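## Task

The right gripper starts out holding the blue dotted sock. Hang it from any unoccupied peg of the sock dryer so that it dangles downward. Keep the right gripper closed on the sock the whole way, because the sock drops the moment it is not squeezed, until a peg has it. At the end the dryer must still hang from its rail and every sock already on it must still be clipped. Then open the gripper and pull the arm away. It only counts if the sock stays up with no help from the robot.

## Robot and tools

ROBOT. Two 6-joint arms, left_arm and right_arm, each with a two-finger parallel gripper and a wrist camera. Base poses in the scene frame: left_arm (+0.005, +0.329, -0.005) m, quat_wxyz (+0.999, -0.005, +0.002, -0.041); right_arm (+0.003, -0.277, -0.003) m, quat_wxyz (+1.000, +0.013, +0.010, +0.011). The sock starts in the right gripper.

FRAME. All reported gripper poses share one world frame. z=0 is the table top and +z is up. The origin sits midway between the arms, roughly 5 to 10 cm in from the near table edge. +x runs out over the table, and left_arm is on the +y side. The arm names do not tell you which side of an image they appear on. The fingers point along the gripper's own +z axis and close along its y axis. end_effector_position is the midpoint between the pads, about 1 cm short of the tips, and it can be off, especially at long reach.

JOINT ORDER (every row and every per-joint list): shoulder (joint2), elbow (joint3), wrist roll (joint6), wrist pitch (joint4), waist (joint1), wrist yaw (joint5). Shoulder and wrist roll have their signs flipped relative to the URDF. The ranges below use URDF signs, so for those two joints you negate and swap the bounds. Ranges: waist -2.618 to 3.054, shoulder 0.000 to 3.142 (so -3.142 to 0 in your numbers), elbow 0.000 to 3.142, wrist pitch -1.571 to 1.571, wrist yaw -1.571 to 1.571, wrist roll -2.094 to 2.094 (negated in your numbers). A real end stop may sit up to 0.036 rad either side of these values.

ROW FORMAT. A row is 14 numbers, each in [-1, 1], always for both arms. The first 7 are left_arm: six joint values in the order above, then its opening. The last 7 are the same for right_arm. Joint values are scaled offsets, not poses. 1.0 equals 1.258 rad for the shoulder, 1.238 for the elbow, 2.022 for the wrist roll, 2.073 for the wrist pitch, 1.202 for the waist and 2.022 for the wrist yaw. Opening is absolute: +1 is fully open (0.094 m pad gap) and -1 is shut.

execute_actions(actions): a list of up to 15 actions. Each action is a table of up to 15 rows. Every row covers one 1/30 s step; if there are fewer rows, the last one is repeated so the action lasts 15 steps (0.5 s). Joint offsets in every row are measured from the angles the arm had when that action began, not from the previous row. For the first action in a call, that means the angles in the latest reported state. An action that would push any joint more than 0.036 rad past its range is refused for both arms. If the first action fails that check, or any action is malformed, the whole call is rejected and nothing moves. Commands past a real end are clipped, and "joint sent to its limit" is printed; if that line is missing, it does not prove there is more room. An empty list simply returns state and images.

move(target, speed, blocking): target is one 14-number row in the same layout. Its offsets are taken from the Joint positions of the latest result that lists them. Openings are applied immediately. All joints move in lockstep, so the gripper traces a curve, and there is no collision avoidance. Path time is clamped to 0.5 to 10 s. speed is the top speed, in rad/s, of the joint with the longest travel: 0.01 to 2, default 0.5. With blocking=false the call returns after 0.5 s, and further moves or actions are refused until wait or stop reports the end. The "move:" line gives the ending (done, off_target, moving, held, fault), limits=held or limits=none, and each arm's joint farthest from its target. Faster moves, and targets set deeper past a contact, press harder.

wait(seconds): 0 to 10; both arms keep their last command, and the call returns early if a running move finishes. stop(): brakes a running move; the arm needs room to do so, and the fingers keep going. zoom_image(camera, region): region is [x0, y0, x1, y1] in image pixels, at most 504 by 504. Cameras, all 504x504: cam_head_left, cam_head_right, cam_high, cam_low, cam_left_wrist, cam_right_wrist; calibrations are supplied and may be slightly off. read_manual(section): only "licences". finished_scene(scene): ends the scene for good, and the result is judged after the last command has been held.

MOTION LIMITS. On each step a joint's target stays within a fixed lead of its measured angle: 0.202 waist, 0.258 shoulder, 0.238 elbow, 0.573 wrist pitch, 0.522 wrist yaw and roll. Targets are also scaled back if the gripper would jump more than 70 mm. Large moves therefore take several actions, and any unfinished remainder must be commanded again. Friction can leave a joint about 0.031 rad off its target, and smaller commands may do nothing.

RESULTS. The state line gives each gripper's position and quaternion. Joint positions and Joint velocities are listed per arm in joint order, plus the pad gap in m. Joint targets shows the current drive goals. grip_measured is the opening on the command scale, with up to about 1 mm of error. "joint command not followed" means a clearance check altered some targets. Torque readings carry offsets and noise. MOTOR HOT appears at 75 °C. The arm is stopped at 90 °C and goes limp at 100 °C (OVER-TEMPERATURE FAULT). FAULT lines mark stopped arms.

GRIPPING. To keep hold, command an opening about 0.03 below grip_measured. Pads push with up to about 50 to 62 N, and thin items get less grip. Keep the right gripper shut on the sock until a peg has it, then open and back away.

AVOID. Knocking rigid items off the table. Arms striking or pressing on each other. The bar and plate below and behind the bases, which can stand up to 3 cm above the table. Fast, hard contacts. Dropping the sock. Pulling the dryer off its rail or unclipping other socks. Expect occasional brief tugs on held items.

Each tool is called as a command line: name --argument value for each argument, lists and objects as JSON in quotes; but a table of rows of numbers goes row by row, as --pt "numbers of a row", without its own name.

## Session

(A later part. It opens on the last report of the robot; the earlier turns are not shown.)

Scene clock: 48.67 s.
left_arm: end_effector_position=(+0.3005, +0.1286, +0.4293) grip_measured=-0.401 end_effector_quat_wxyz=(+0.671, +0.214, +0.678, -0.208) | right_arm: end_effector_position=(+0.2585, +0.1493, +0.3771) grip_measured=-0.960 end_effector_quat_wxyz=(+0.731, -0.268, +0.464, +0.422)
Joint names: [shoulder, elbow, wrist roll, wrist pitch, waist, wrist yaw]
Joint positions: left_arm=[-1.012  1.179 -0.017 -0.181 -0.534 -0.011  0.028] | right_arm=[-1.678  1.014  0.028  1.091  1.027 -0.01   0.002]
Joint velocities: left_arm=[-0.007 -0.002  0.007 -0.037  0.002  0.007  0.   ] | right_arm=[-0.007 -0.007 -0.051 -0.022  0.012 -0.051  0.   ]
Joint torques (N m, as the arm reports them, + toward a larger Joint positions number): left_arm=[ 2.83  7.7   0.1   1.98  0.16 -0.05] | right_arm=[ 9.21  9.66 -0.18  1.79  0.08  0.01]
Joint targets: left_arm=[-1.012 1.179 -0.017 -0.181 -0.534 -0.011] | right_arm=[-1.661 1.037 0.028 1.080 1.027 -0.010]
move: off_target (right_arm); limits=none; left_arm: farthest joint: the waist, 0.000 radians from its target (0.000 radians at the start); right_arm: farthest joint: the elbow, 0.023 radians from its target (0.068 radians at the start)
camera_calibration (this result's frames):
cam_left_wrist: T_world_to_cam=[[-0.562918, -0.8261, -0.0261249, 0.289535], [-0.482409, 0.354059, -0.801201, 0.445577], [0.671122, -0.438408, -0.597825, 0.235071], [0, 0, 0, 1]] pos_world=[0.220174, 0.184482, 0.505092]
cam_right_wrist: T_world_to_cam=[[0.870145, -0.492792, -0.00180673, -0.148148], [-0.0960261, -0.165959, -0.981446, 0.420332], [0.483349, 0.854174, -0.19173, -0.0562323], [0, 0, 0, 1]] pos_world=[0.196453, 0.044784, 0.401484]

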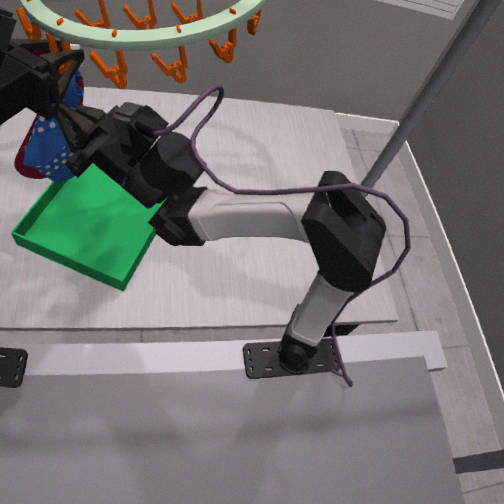

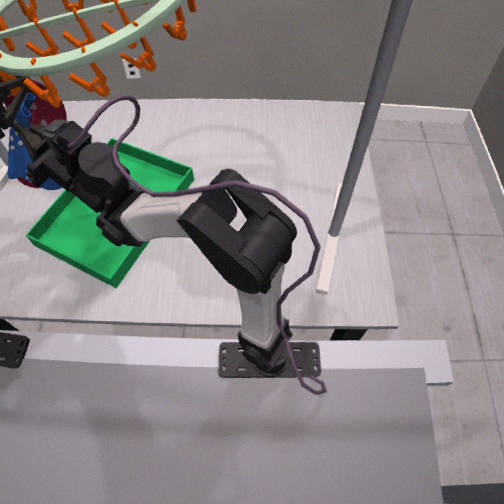

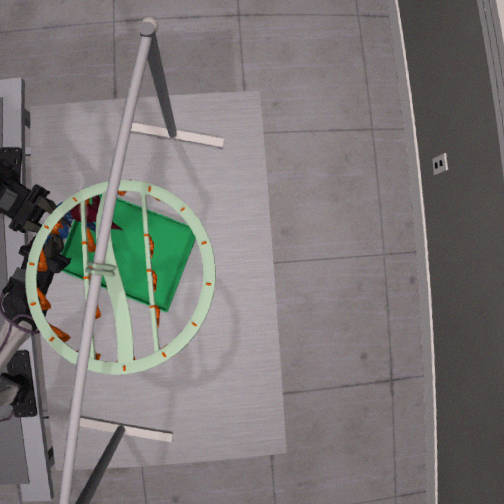

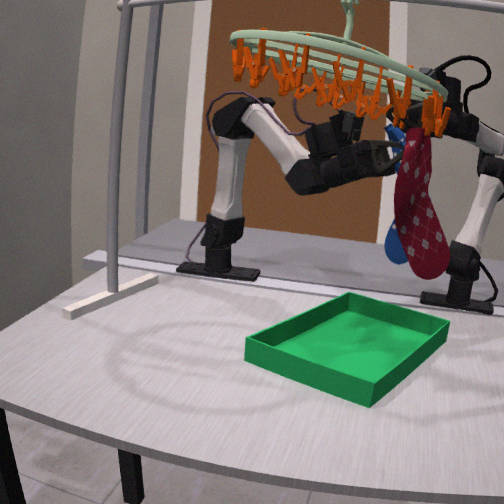

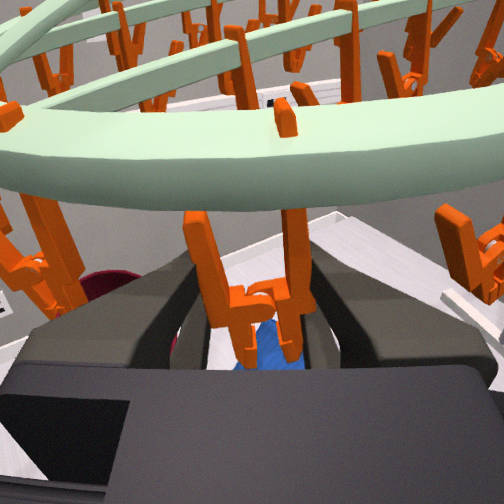

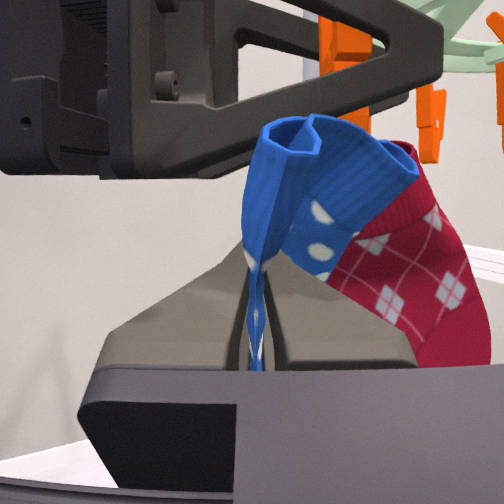

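move --target '[0,0,0,0,0,0,-0.44,0.013,0.018,0,-0.046,0,0,-1]' --speed 0.1

zoom_image --camera "cam_left_wrist" --region '[200, 280, 340, 380]'

Scene clock: 50.90 s.
left_arm: end_effector_position=(+0.3005, +0.1286, +0.4293) grip_measured=-0.401 end_effector_quat_wxyz=(+0.671, +0.214, +0.678, -0.208) | right_arm: end_effector_position=(+0.2620, +0.1565, +0.3580) grip_measured=-0.960 end_effector_quat_wxyz=(+0.711, -0.286, +0.494, +0.411)
Joint names: [shoulder, elbow, wrist roll, wrist pitch, waist, wrist yaw]
Joint positions: left_arm=[-1.012  1.179 -0.017 -0.181 -0.534 -0.011  0.028] | right_arm=[-1.678  1.014  0.028  1.007  1.027 -0.01   0.002]
Joint velocities: left_arm=[ 0.007  0.027 -0.051 -0.022 -0.002 -0.022 -0.   ] | right_arm=[ 0.007  0.002 -0.037  0.022 -0.007  0.007  0.001]
Joint torques (N m, as the arm reports them, + toward a larger Joint positions number): left_arm=[ 3.28  7.71  0.04  1.98  0.05 -0.05] | right_arm=[ 9.27  9.77 -0.18  1.87  0.08  0.02]
Joint targets: left_arm=[-1.012 1.179 -0.017 -0.181 -0.534 -0.011] | right_arm=[-1.661 1.036 0.028 0.996 1.027 -0.010]
move: off_target (right_arm); limits=none; left_arm: farthest joint: the waist, 0.000 radians from its target (0.000 radians at the start); right_arm: farthest joint: the elbow, 0.022 radians from its target (0.022 radians at the start)
camera_calibration (this result's frames):
cam_left_wrist: T_world_to_cam=[[-0.562918, -0.8261, -0.0261249, 0.289535], [-0.482409, 0.354059, -0.801201, 0.445577], [0.671122, -0.438408, -0.597825, 0.235071], [0, 0, 0, 1]] pos_world=[0.220174, 0.184482, 0.505092]
cam_right_wrist: T_world_to_cam=[[0.871276, -0.490787, -0.00239648, -0.148067], [-0.136316, -0.2373, -0.961825, 0.417823], [0.471482, 0.838342, -0.273655, -0.0328544], [0, 0, 0, 1]] pos_world=[0.201453, 0.0540231, 0.392527]

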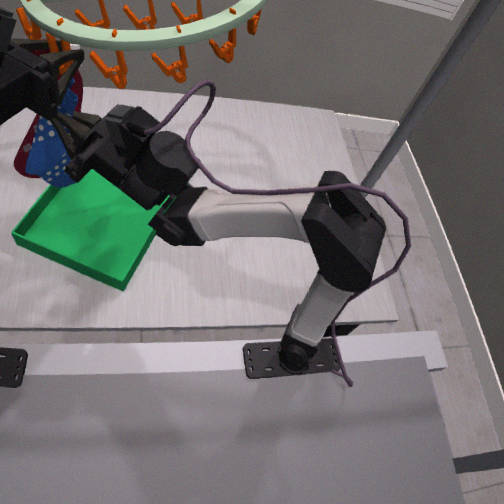

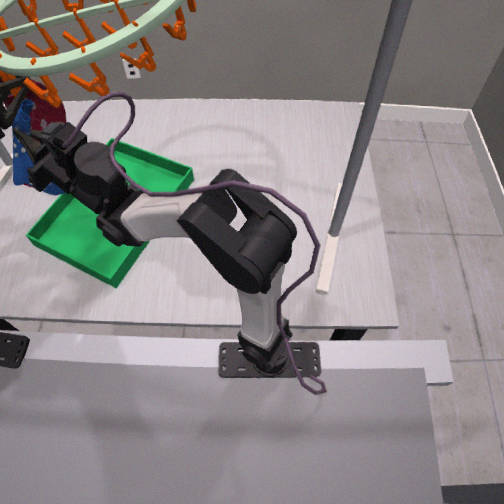

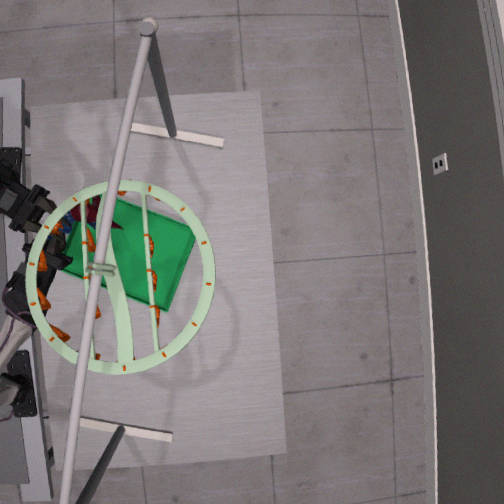

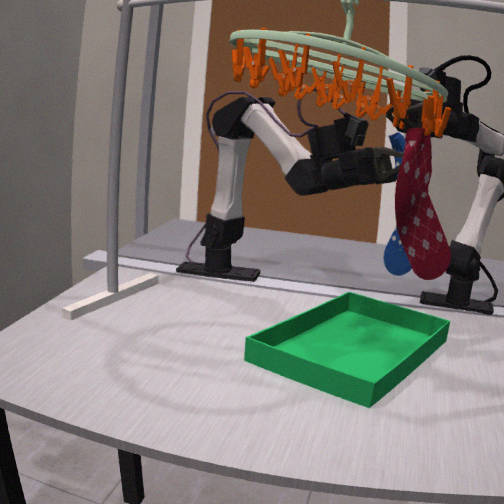

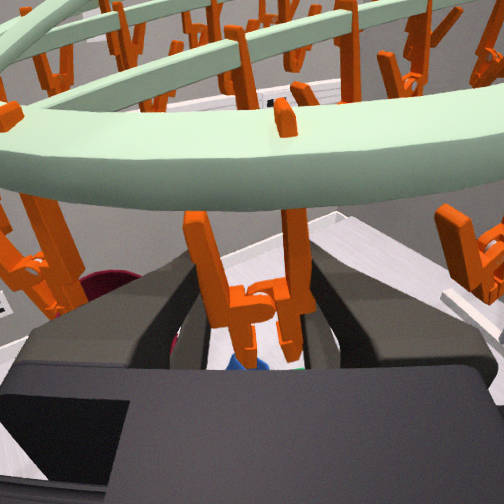

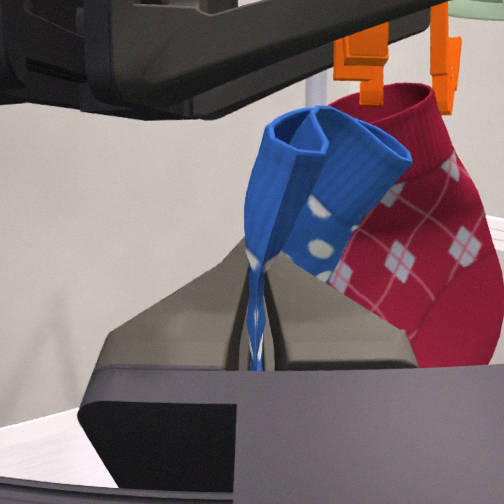

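Region (200, 280, 340, 380) of cam_left_wrist's 504x504 image, scaled by 3.600, with more detail than that image has; it fills the top 360 rows of this view, and the rest is white.

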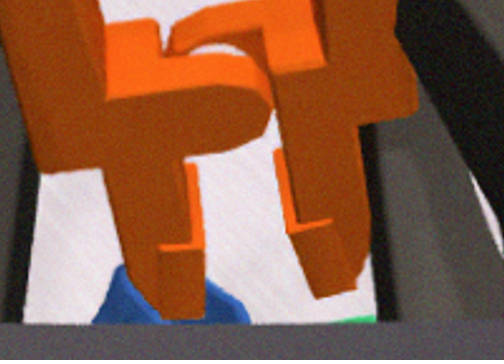

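move --target '[0,0,0,0,0,0,-0.44,0.0265,0.038,0,-0.025,0,0,-1]' --speed 0.1

zoom_image --camera "cam_left_wrist" --region '[200, 280, 340, 380]'

Scene clock: 53.13 s.
left_arm: end_effector_position=(+0.3005, +0.1286, +0.4293) grip_measured=-0.401 end_effector_quat_wxyz=(+0.671, +0.214, +0.678, -0.208) | right_arm: end_effector_position=(+0.2619, +0.1557, +0.3690) grip_measured=-0.960 end_effector_quat_wxyz=(+0.711, -0.286, +0.493, +0.411)
Joint names: [shoulder, elbow, wrist roll, wrist pitch, waist, wrist yaw]
Joint positions: left_arm=[-1.012  1.179 -0.017 -0.181 -0.534 -0.011  0.028] | right_arm=[-1.66   1.039  0.028  0.966  1.027 -0.01   0.002]
Joint velocities: left_arm=[ 0.002 -0.007  0.022 -0.007 -0.017 -0.037 -0.001] | right_arm=[ 0.002 -0.007 -0.037  0.037 -0.017 -0.037  0.   ]
Joint torques (N m, as the arm reports them, + toward a larger Joint positions number): left_arm=[ 2.97  7.91  0.07  2.    0.24 -0.03] | right_arm=[ 9.08  9.79 -0.18  1.88  0.02  0.01]
Joint targets: left_arm=[-1.012 1.179 -0.017 -0.181 -0.534 -0.011] | right_arm=[-1.644 1.061 0.028 0.955 1.027 -0.010]
move: off_target (right_arm); limits=none; left_arm: farthest joint: the waist, 0.000 radians from its target (0.000 radians at the start); right_arm: farthest joint: the elbow, 0.022 radians from its target (0.047 radians at the start)
camera_calibration (this result's frames):
cam_left_wrist: T_world_to_cam=[[-0.562918, -0.8261, -0.0261249, 0.289535], [-0.482409, 0.354059, -0.801201, 0.445577], [0.671122, -0.438408, -0.597825, 0.235071], [0, 0, 0, 1]] pos_world=[0.220174, 0.184482, 0.505092]
cam_right_wrist: T_world_to_cam=[[0.871246, -0.490841, -0.00237791, -0.148348], [-0.135236, -0.235381, -0.962448, 0.427825], [0.471849, 0.838851, -0.271454, -0.0300838], [0, 0, 0, 1]] pos_world=[0.2013, 0.0531227, 0.40324]

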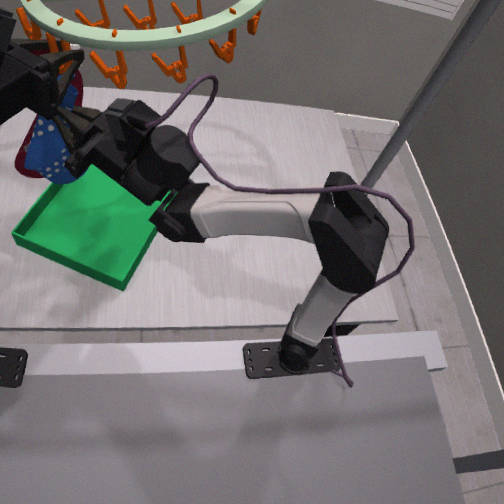

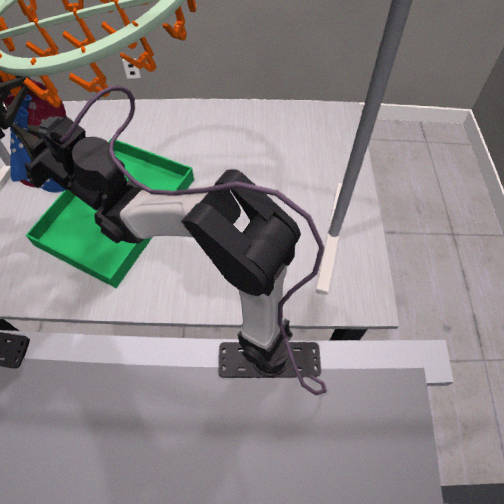

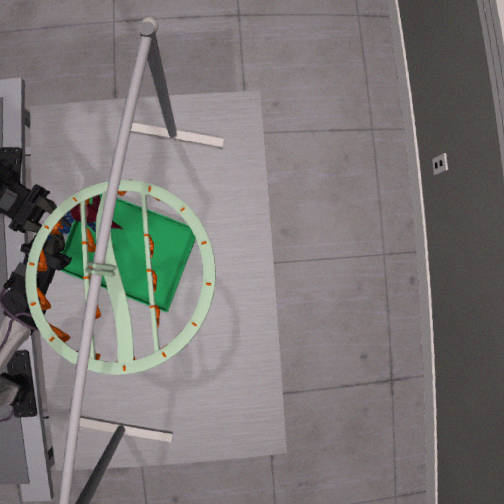

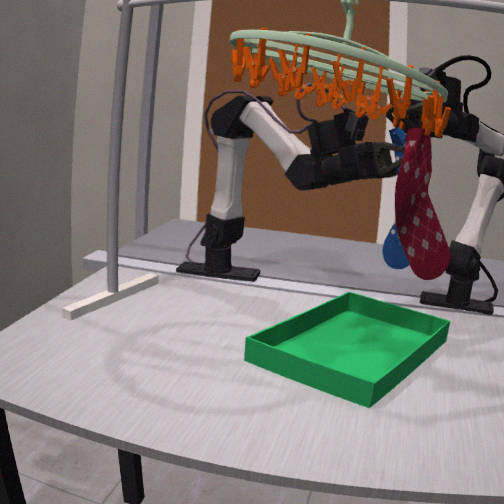

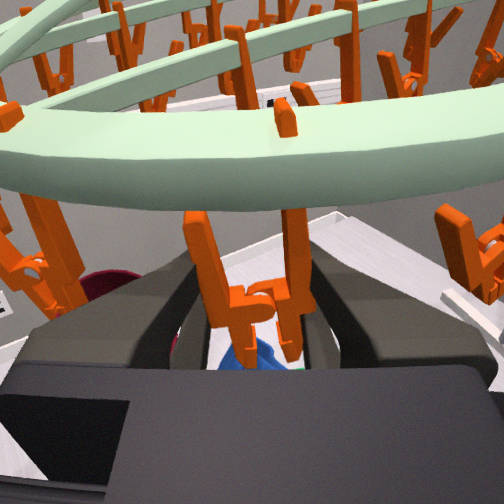

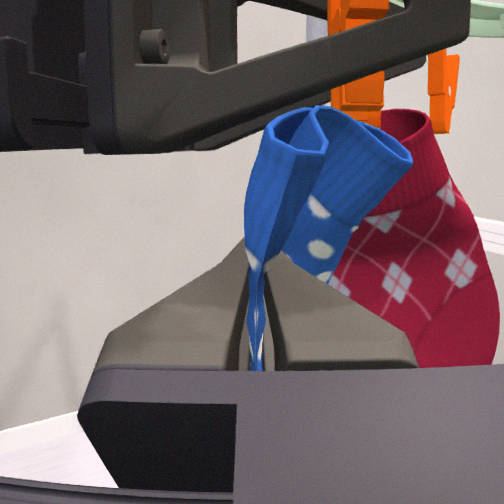

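Region (200, 280, 340, 380) of cam_left_wrist's 504x504 image, scaled by 3.600, with more detail than that image has; it fills the top 360 rows of this view, and the rest is white.

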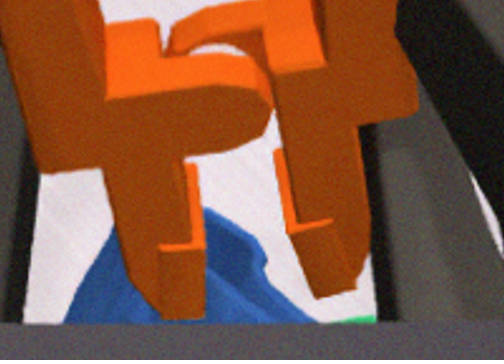

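Good; raise further.

move --target '[0,0,0,0,0,0,-0.44,0.028,0.042,0,-0.028,0,0,-1]' --speed 0.1

zoom_image --camera "cam_left_wrist" --region '[200, 280, 340, 380]'

Scene clock: 54.83 s.
left_arm: end_effector_position=(+0.3005, +0.1286, +0.4293) grip_measured=-0.401 end_effector_quat_wxyz=(+0.671, +0.214, +0.678, -0.208) | right_arm: end_effector_position=(+0.2618, +0.1549, +0.3806) grip_measured=-0.960 end_effector_quat_wxyz=(+0.711, -0.286, +0.493, +0.411)
Joint names: [shoulder, elbow, wrist roll, wrist pitch, waist, wrist yaw]
Joint positions: left_arm=[-1.012  1.179 -0.017 -0.181 -0.534 -0.011  0.028] | right_arm=[-1.641  1.069  0.028  0.917  1.027 -0.01   0.002]
Joint velocities: left_arm=[ 0.002 -0.012 -0.007 -0.051 -0.032 -0.081  0.   ] | right_arm=[ 0.007  0.002  0.037 -0.007 -0.002 -0.037 -0.002]
Joint torques (N m, as the arm reports them, + toward a larger Joint positions number): left_arm=[ 3.27  7.62  0.06  2.    0.02 -0.09] | right_arm=[ 9.18  9.94 -0.19  1.88  0.11  0.03]
Joint targets: left_arm=[-1.012 1.179 -0.017 -0.181 -0.534 -0.011] | right_arm=[-1.625 1.091 0.028 0.908 1.027 -0.010]
move: off_target (right_arm); limits=none; left_arm: farthest joint: the waist, 0.000 radians from its target (0.000 radians at the start); right_arm: farthest joint: the elbow, 0.022 radians from its target (0.052 radians at the start)
camera_calibration (this result's frames):
cam_left_wrist: T_world_to_cam=[[-0.562918, -0.8261, -0.0261249, 0.289535], [-0.482409, 0.354059, -0.801201, 0.445577], [0.671122, -0.438408, -0.597825, 0.235071], [0, 0, 0, 1]] pos_world=[0.220174, 0.184482, 0.505092]
cam_right_wrist: T_world_to_cam=[[0.871256, -0.490823, -0.00238409, -0.148657], [-0.135596, -0.236021, -0.962241, 0.438862], [0.471727, 0.838682, -0.272188, -0.0258684], [0, 0, 0, 1]] pos_world=[0.201229, 0.0523115, 0.414895]

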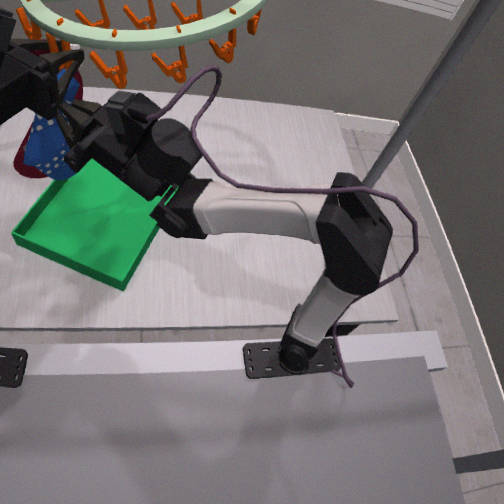

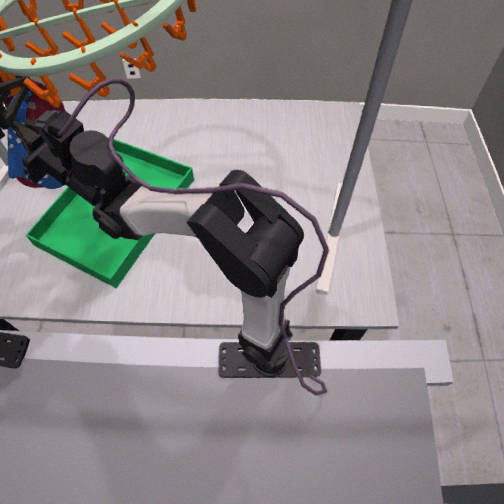

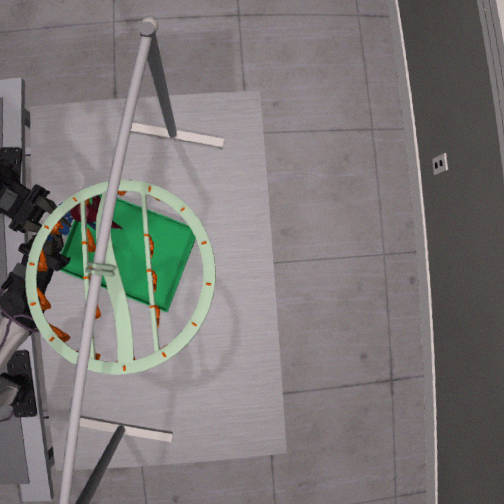

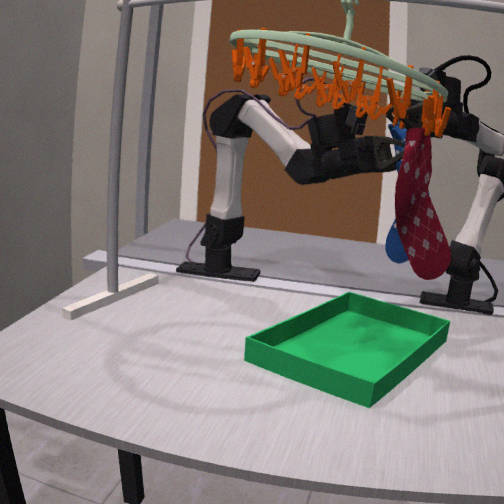

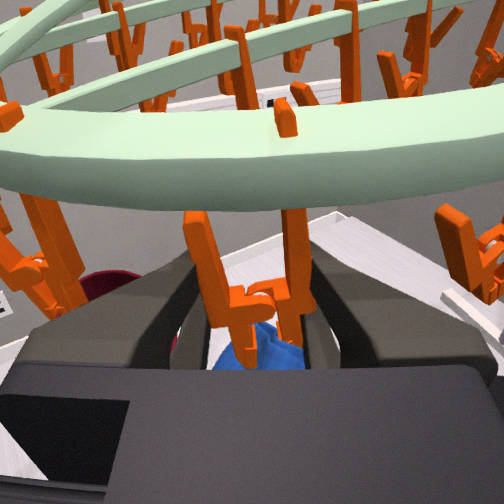

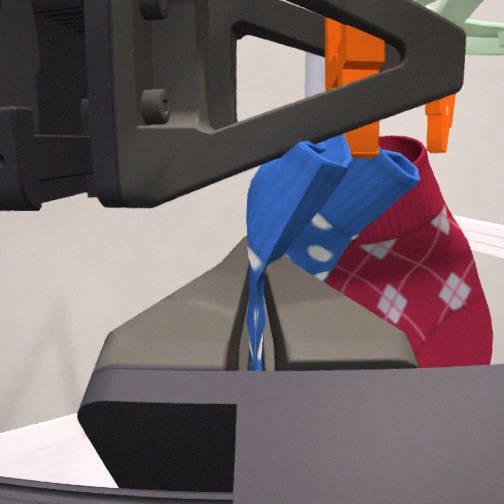

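Region (200, 280, 340, 380) of cam_left_wrist's 504x504 image, scaled by 3.600, with more detail than that image has; it fills the top 360 rows of this view, and the rest is white.

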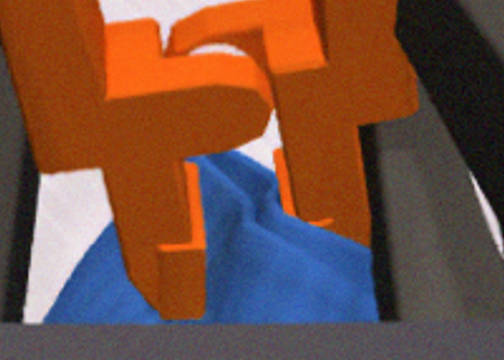

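move --target '[0,0,0,0,0,0,-0.44,0.026,0.025,0,-0.016,-0.015,0,-1]' --speed 0.1

zoom_image --camera "cam_left_wrist" --region '[200, 280, 340, 380]'

Scene clock: 56.70 s.
left_arm: end_effector_position=(+0.3005, +0.1286, +0.4293) grip_measured=-0.401 end_effector_quat_wxyz=(+0.671, +0.214, +0.678, -0.208) | right_arm: end_effector_position=(+0.2653, +0.1508, +0.3816) grip_measured=-0.960 end_effector_quat_wxyz=(+0.710, -0.286, +0.499, +0.406)
Joint names: [shoulder, elbow, wrist roll, wrist pitch, waist, wrist yaw]
Joint positions: left_arm=[-1.012  1.179 -0.017 -0.181 -0.534 -0.011  0.028] | right_arm=[-1.627  1.069  0.028  0.893  1.017 -0.01   0.002]
Joint velocities: left_arm=[-0.007 -0.027 -0.022 -0.037  0.002 -0.037  0.001] | right_arm=[ 0.007  0.002  0.066 -0.022  0.012  0.007 -0.001]
Joint torques (N m, as the arm reports them, + toward a larger Joint positions number): left_arm=[ 3.04  7.9   0.02  1.98  0.23 -0.07] | right_arm=[ 9.19 10.65 -0.17  1.92 -0.6   0.02]
Joint targets: left_arm=[-1.012 1.179 -0.017 -0.181 -0.534 -0.011] | right_arm=[-1.608 1.100 0.028 0.884 1.009 -0.010]
move: off_target (right_arm); limits=none; left_arm: farthest joint: the waist, 0.000 radians from its target (0.000 radians at the start); right_arm: farthest joint: the elbow, 0.031 radians from its target (0.031 radians at the start)
camera_calibration (this result's frames):
cam_left_wrist: T_world_to_cam=[[-0.562918, -0.8261, -0.0261249, 0.289535], [-0.482409, 0.354059, -0.801201, 0.445577], [0.671122, -0.438408, -0.597825, 0.235071], [0, 0, 0, 1]] pos_world=[0.220174, 0.184482, 0.505092]
cam_right_wrist: T_world_to_cam=[[0.866485, -0.499196, -0.00258895, -0.151092], [-0.143105, -0.243422, -0.959305, 0.441384], [0.478251, 0.831595, -0.282359, -0.0206267], [0, 0, 0, 1]] pos_world=[0.203948, 0.0491711, 0.417207]

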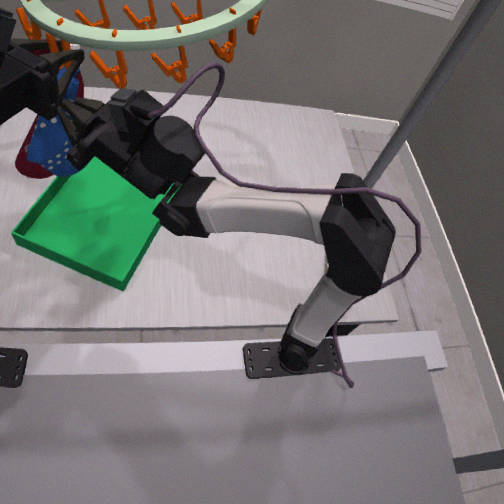

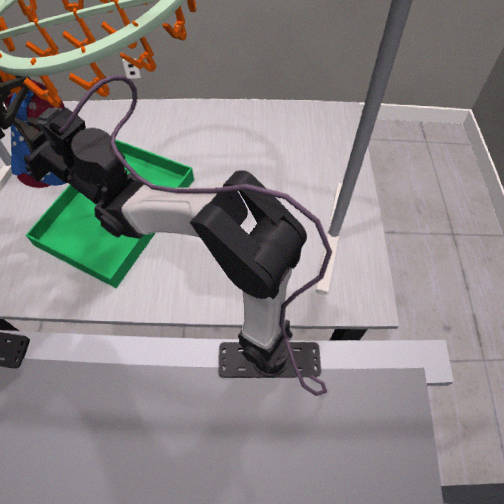

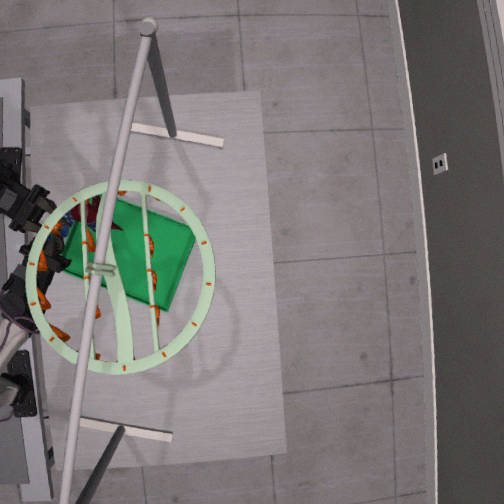

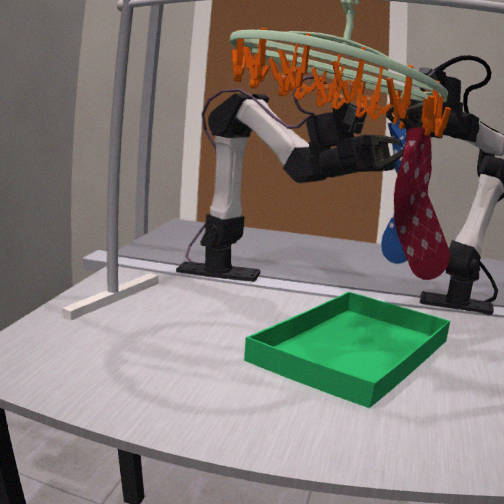

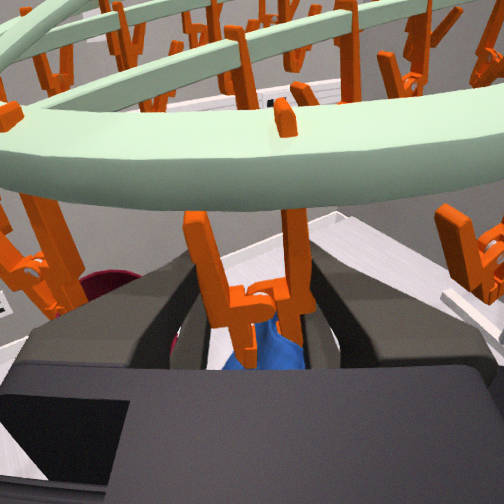

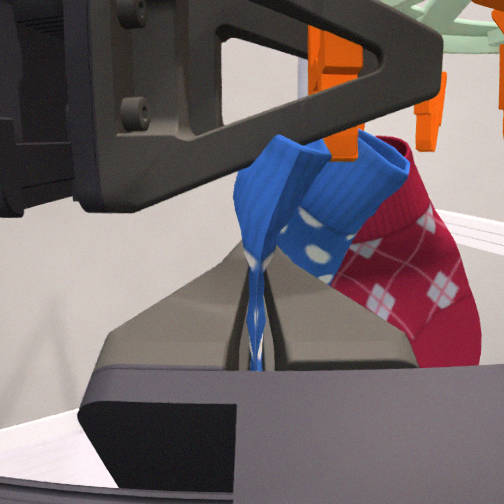

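Region (200, 280, 340, 380) of cam_left_wrist's 504x504 image, scaled by 3.600, with more detail than that image has; it fills the top 360 rows of this view, and the rest is white.

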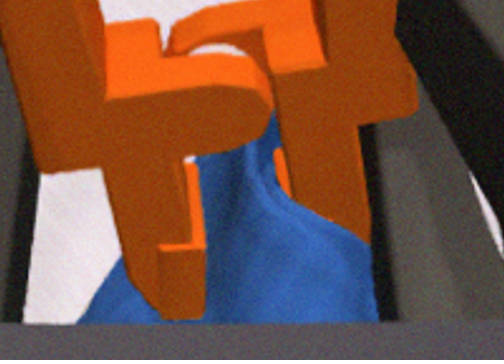

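Deeper now (~1 cm). Release the peg slowly.

execute_actions --actions '[[[0,0,0,0,0,0,-0.38,0,0,0,0,0,0,-1],[0,0,0,0,0,0,-0.34,0,0,0,0,0,0,-1],[0,0,0,0,0,0,-0.3,0,0,0,0,0,0,-1],[0,0,0,0,0,0,-0.26,0,0,0,0,0,0,-1],[0,0,0,0,0,0,-0.22,0,0,0,0,0,0,-1],[0,0,0,0,0,0,-0.18,0,0,0,0,0,0,-1],[0,0,0,0,0,0,-0.14,0,0,0,0,0,0,-1],[0,0,0,0,0,0,-0.1,0,0,0,0,0,0,-1],[0,0,0,0,0,0,-0.06,0,0,0,0,0,0,-1],[0,0,0,0,0,0,-0.02,0,0,0,0,0,0,-1],[0,0,0,0,0,0,0.02,0,0,0,0,0,0,-1],[0,0,0,0,0,0,0.06,0,0,0,0,0,0,-1],[0,0,0,0,0,0,0.1,0,0,0,0,0,0,-1],[0,0,0,0,0,0,0.14,0,0,0,0,0,0,-1],[0,0,0,0,0,0,0.18,0,0,0,0,0,0,-1]],[[0,0,0,0,0,0,0.2,0,0,0,0,0,0,-1]]]'

Scene clock: 59.43 s.
left_arm: end_effector_position=(+0.3006, +0.1287, +0.4293) grip_measured=+0.199 end_effector_quat_wxyz=(+0.671, +0.214, +0.678, -0.207) | right_arm: end_effector_position=(+0.2653, +0.1508, +0.3816) grip_measured=-0.960 end_effector_quat_wxyz=(+0.710, -0.286, +0.499, +0.406)
Joint names: [shoulder, elbow, wrist roll, wrist pitch, waist, wrist yaw]
Joint positions: left_arm=[-1.012  1.179 -0.017 -0.181 -0.534 -0.011  0.056] | right_arm=[-1.627  1.069  0.028  0.893  1.017 -0.01   0.002]
Joint velocities: left_arm=[-0.002 -0.007  0.037 -0.022  0.007  0.007 -0.002] | right_arm=[ 0.007  0.007 -0.037  0.022 -0.007  0.066 -0.   ]
Joint torques (N m, as the arm reports them, + toward a larger Joint positions number): left_arm=[ 3.1   7.56  0.03  1.99  0.09 -0.06] | right_arm=[ 7.78  8.13 -0.18  2.    0.13  0.03]
Joint targets: left_arm=[-1.012 1.179 -0.017 -0.181 -0.534 -0.011] | right_arm=[-1.627 1.069 0.028 0.893 1.017 -0.010]
camera_calibration (this result's frames):
cam_left_wrist: T_world_to_cam=[[-0.562603, -0.826314, -0.0261295, 0.289536], [-0.482545, 0.35388, -0.801198, 0.445638], [0.671288, -0.438148, -0.597828, 0.234987], [0, 0, 0, 1]] pos_world=[0.22019, 0.184504, 0.505091]
cam_right_wrist: T_world_to_cam=[[0.866485, -0.499196, -0.00258895, -0.151092], [-0.143105, -0.243422, -0.959305, 0.441384], [0.478251, 0.831595, -0.282359, -0.0206267], [0, 0, 0, 1]] pos_world=[0.203948, 0.0491711, 0.417207]

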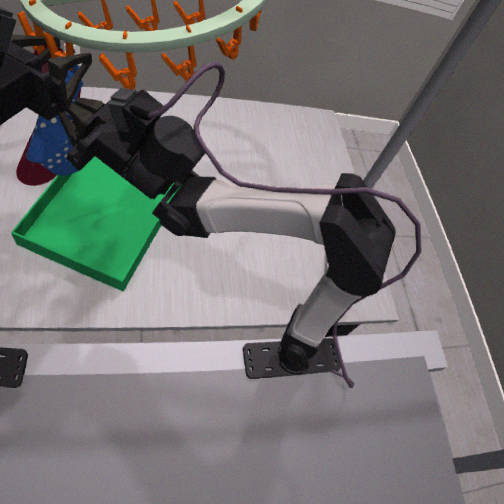

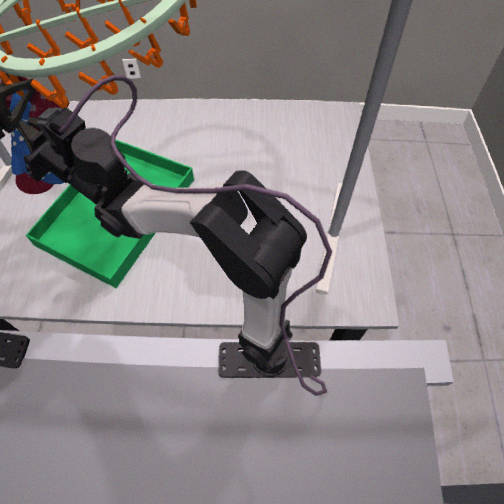

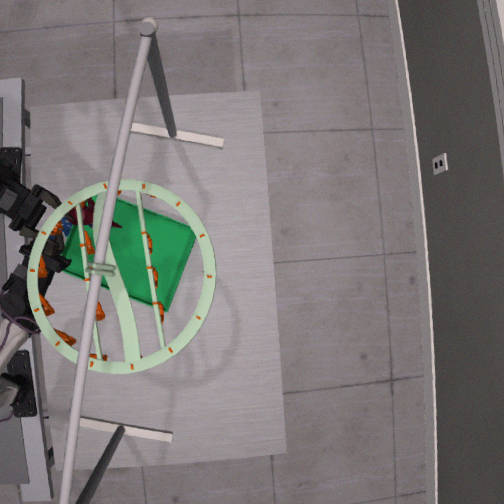

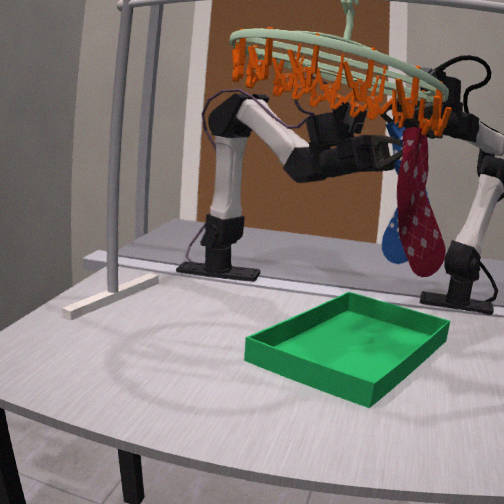

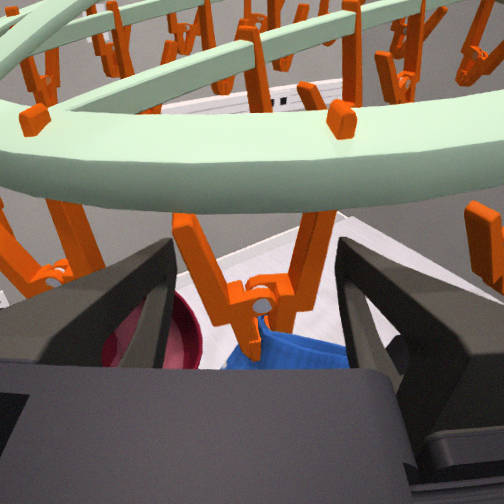

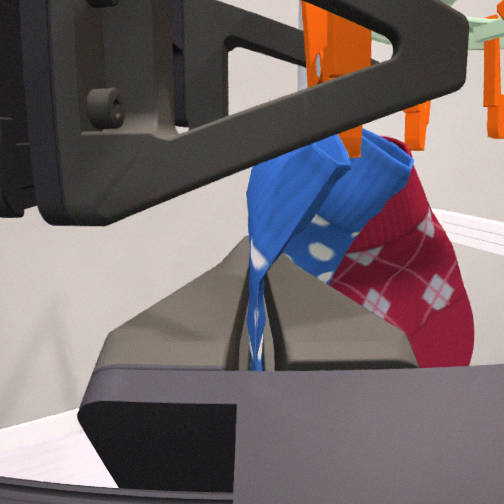

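move --target '[0.16,-0.03,0,-0.08,0,0,0.2,0,0,0,0,0,0,-0.5]' --speed 0.3

move --target '[0,0,0,0,0.3,0,0.2,0.4,-0.5,0,0.1,0,0,-0.5]' --speed 0.5

Scene clock: 61.90 s.
left_arm: end_effector_position=(+0.2526, +0.1628, +0.4419) grip_measured=+0.199 end_effector_quat_wxyz=(+0.677, +0.212, +0.673, -0.209) | right_arm: end_effector_position=(+0.2653, +0.1508, +0.3816) grip_measured=-0.502 end_effector_quat_wxyz=(+0.710, -0.286, +0.499, +0.406)
Joint names: [shoulder, elbow, wrist roll, wrist pitch, waist, wrist yaw]
Joint positions: left_arm=[-0.828  1.166 -0.017 -0.334 -0.534 -0.011  0.056] | right_arm=[-1.627  1.069  0.028  0.893  1.017 -0.01   0.023]
Joint velocities: left_arm=[-0.002  0.022 -0.051  0.037 -0.012 -0.007 -0.   ] | right_arm=[ 0.002 -0.002  0.022 -0.022 -0.017  0.022  0.001]
Joint torques (N m, as the arm reports them, + toward a larger Joint positions number): left_arm=[ 2.42  5.37  0.05  1.9   0.14 -0.03] | right_arm=[ 7.76  8.19 -0.18  2.    0.07  0.02]
Joint targets: left_arm=[-0.810 1.143 -0.017 -0.347 -0.534 -0.011] | right_arm=[-1.627 1.069 0.028 0.893 1.017 -0.010]
move: off_target (left_arm); limits=none; left_arm: farthest joint: the elbow, 0.024 radians from its target (0.038 radians at the start); right_arm: farthest joint: the waist, 0.000 radians from its target (0.000 radians at the start)
camera_calibration (this result's frames):
cam_left_wrist: T_world_to_cam=[[-0.562074, -0.826684, -0.0258097, 0.290871], [-0.471319, 0.345788, -0.81135, 0.423433], [0.679655, -0.443874, -0.58399, 0.282309], [0, 0, 0, 1]] pos_world=[0.17119, 0.21935, 0.515925]
cam_right_wrist: T_world_to_cam=[[0.866485, -0.499196, -0.00258895, -0.151092], [-0.143105, -0.243422, -0.959305, 0.441384], [0.478251, 0.831595, -0.282359, -0.0206267], [0, 0, 0, 1]] pos_world=[0.203948, 0.0491711, 0.417207]

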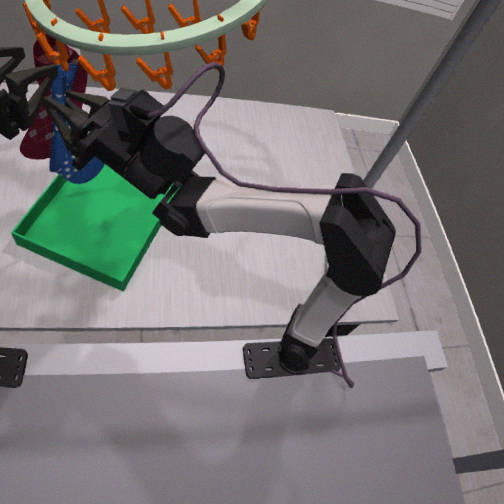

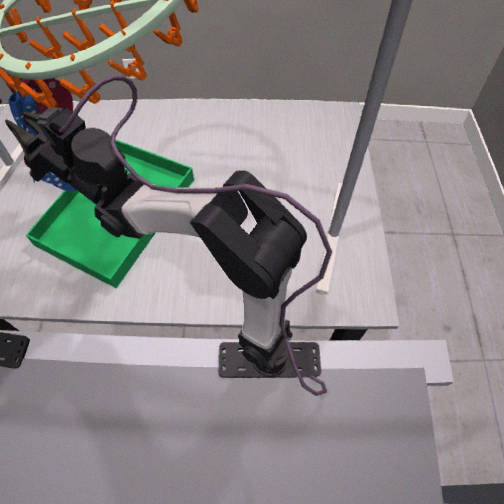

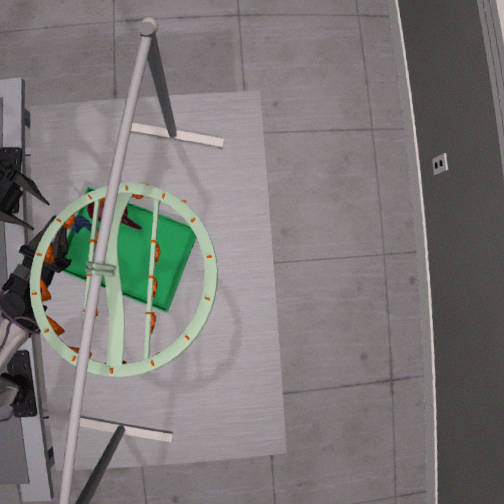

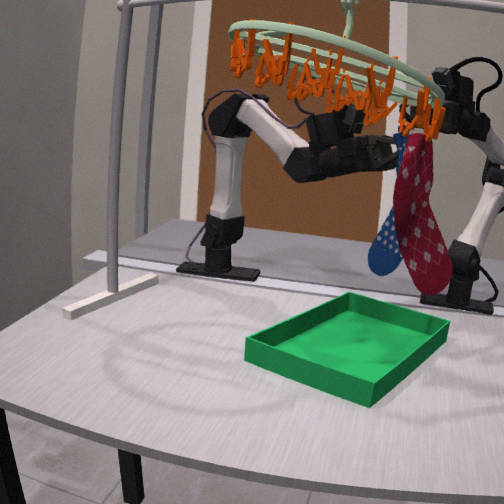

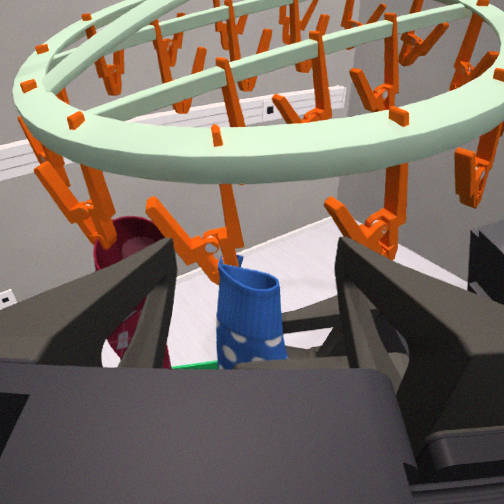

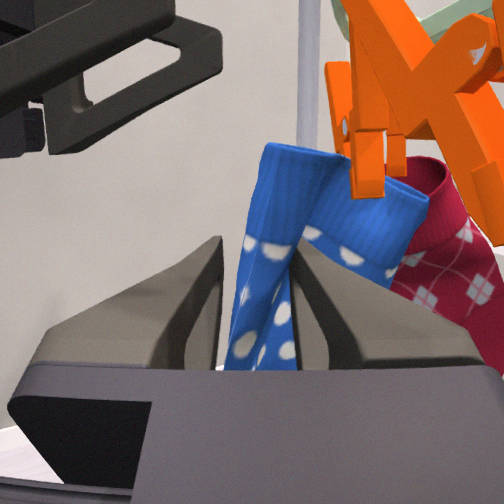

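Scene clock: 63.77 s.
left_arm: end_effector_position=(+0.2963, +0.2568, +0.4406) grip_measured=+0.199 end_effector_quat_wxyz=(+0.702, +0.092, +0.701, -0.088) | right_arm: end_effector_position=(+0.1924, +0.0284, +0.3517) grip_measured=-0.502 end_effector_quat_wxyz=(+0.733, -0.266, +0.466, +0.418)
Joint names: [shoulder, elbow, wrist roll, wrist pitch, waist, wrist yaw]
Joint positions: left_arm=[-0.828  1.166 -0.017 -0.334 -0.185 -0.011  0.056] | right_arm=[-1.143  0.475  0.028  1.093  1.017 -0.01   0.023]
Joint velocities: left_arm=[ 0.002  0.002  0.022 -0.007 -0.017  0.051  0.   ] | right_arm=[-0.002  0.007  0.051 -0.007  0.002 -0.037 -0.   ]
Joint torques (N m, as the arm reports them, + toward a larger Joint positions number): left_arm=[ 0.68  7.23  0.08  1.92  1.07 -0.04] | right_arm=[ 4.51  5.67 -0.19  1.94  0.13  0.02]
Joint targets: left_arm=[-0.828 1.166 -0.017 -0.334 -0.173 -0.011] | right_arm=[-1.124 0.449 0.028 1.100 1.017 -0.010]
move: off_target (right_arm); limits=none; left_arm: farthest joint: the waist, 0.012 radians from its target (0.361 radians at the start); right_arm: farthest joint: the elbow, 0.025 radians from its target (0.619 radians at the start)
camera_calibration (this result's frames):
cam_left_wrist: T_world_to_cam=[[-0.245573, -0.969028, -0.0260347, 0.336015], [-0.564306, 0.164742, -0.808962, 0.483529], [0.788196, -0.183968, -0.587284, 0.196171], [0, 0, 0, 1]] pos_world=[0.200753, 0.282039, 0.515113]
cam_right_wrist: T_world_to_cam=[[0.865243, -0.501348, -0.0019372, -0.149021], [-0.0988493, -0.166807, -0.981022, 0.369435], [0.491511, 0.849014, -0.193886, 0.0734252], [0, 0, 0, 1]] pos_world=[0.129369, -0.0754263, 0.376372]

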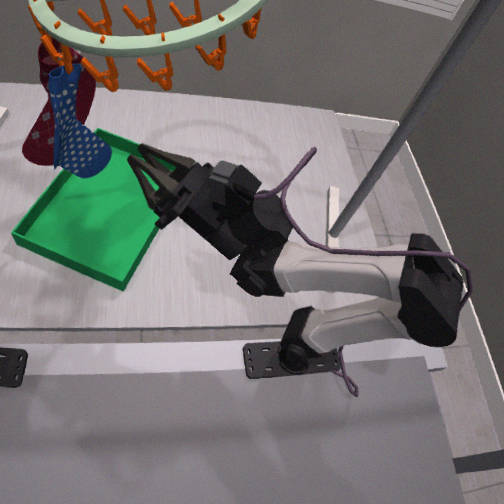

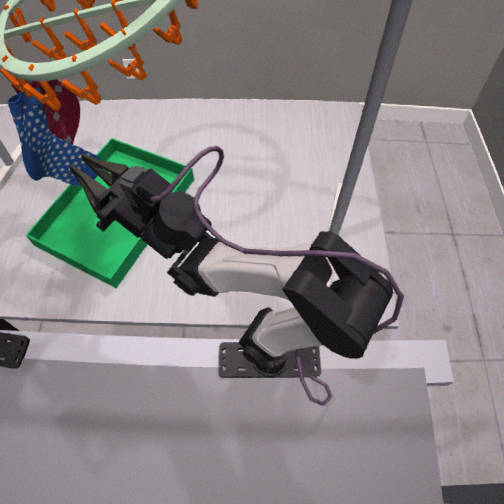

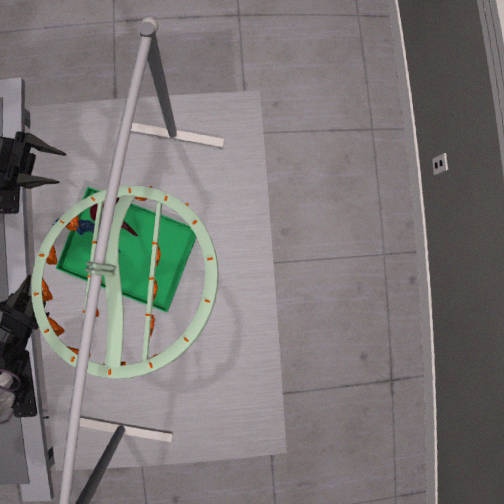

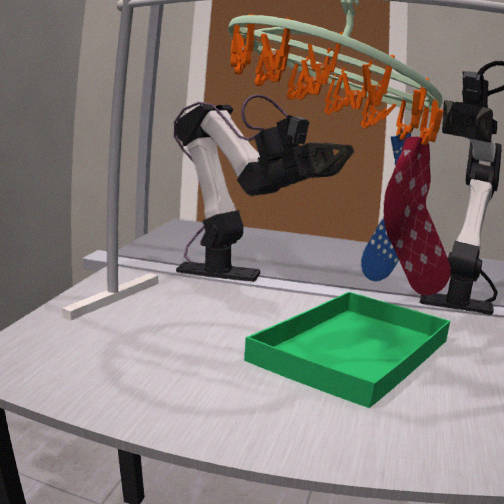

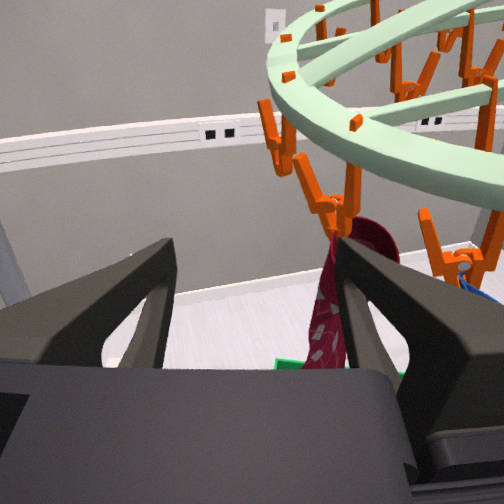

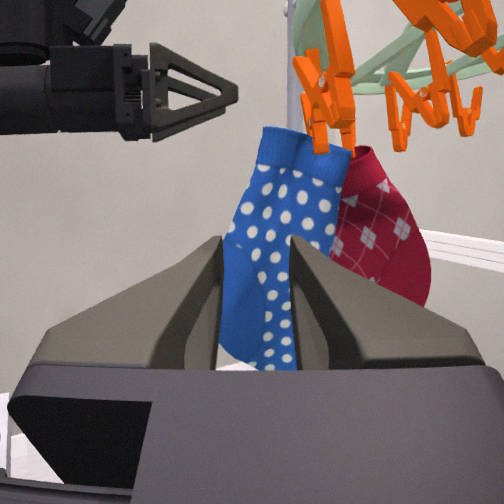

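finished_scene --scene 1

The scene is finished: the task was done.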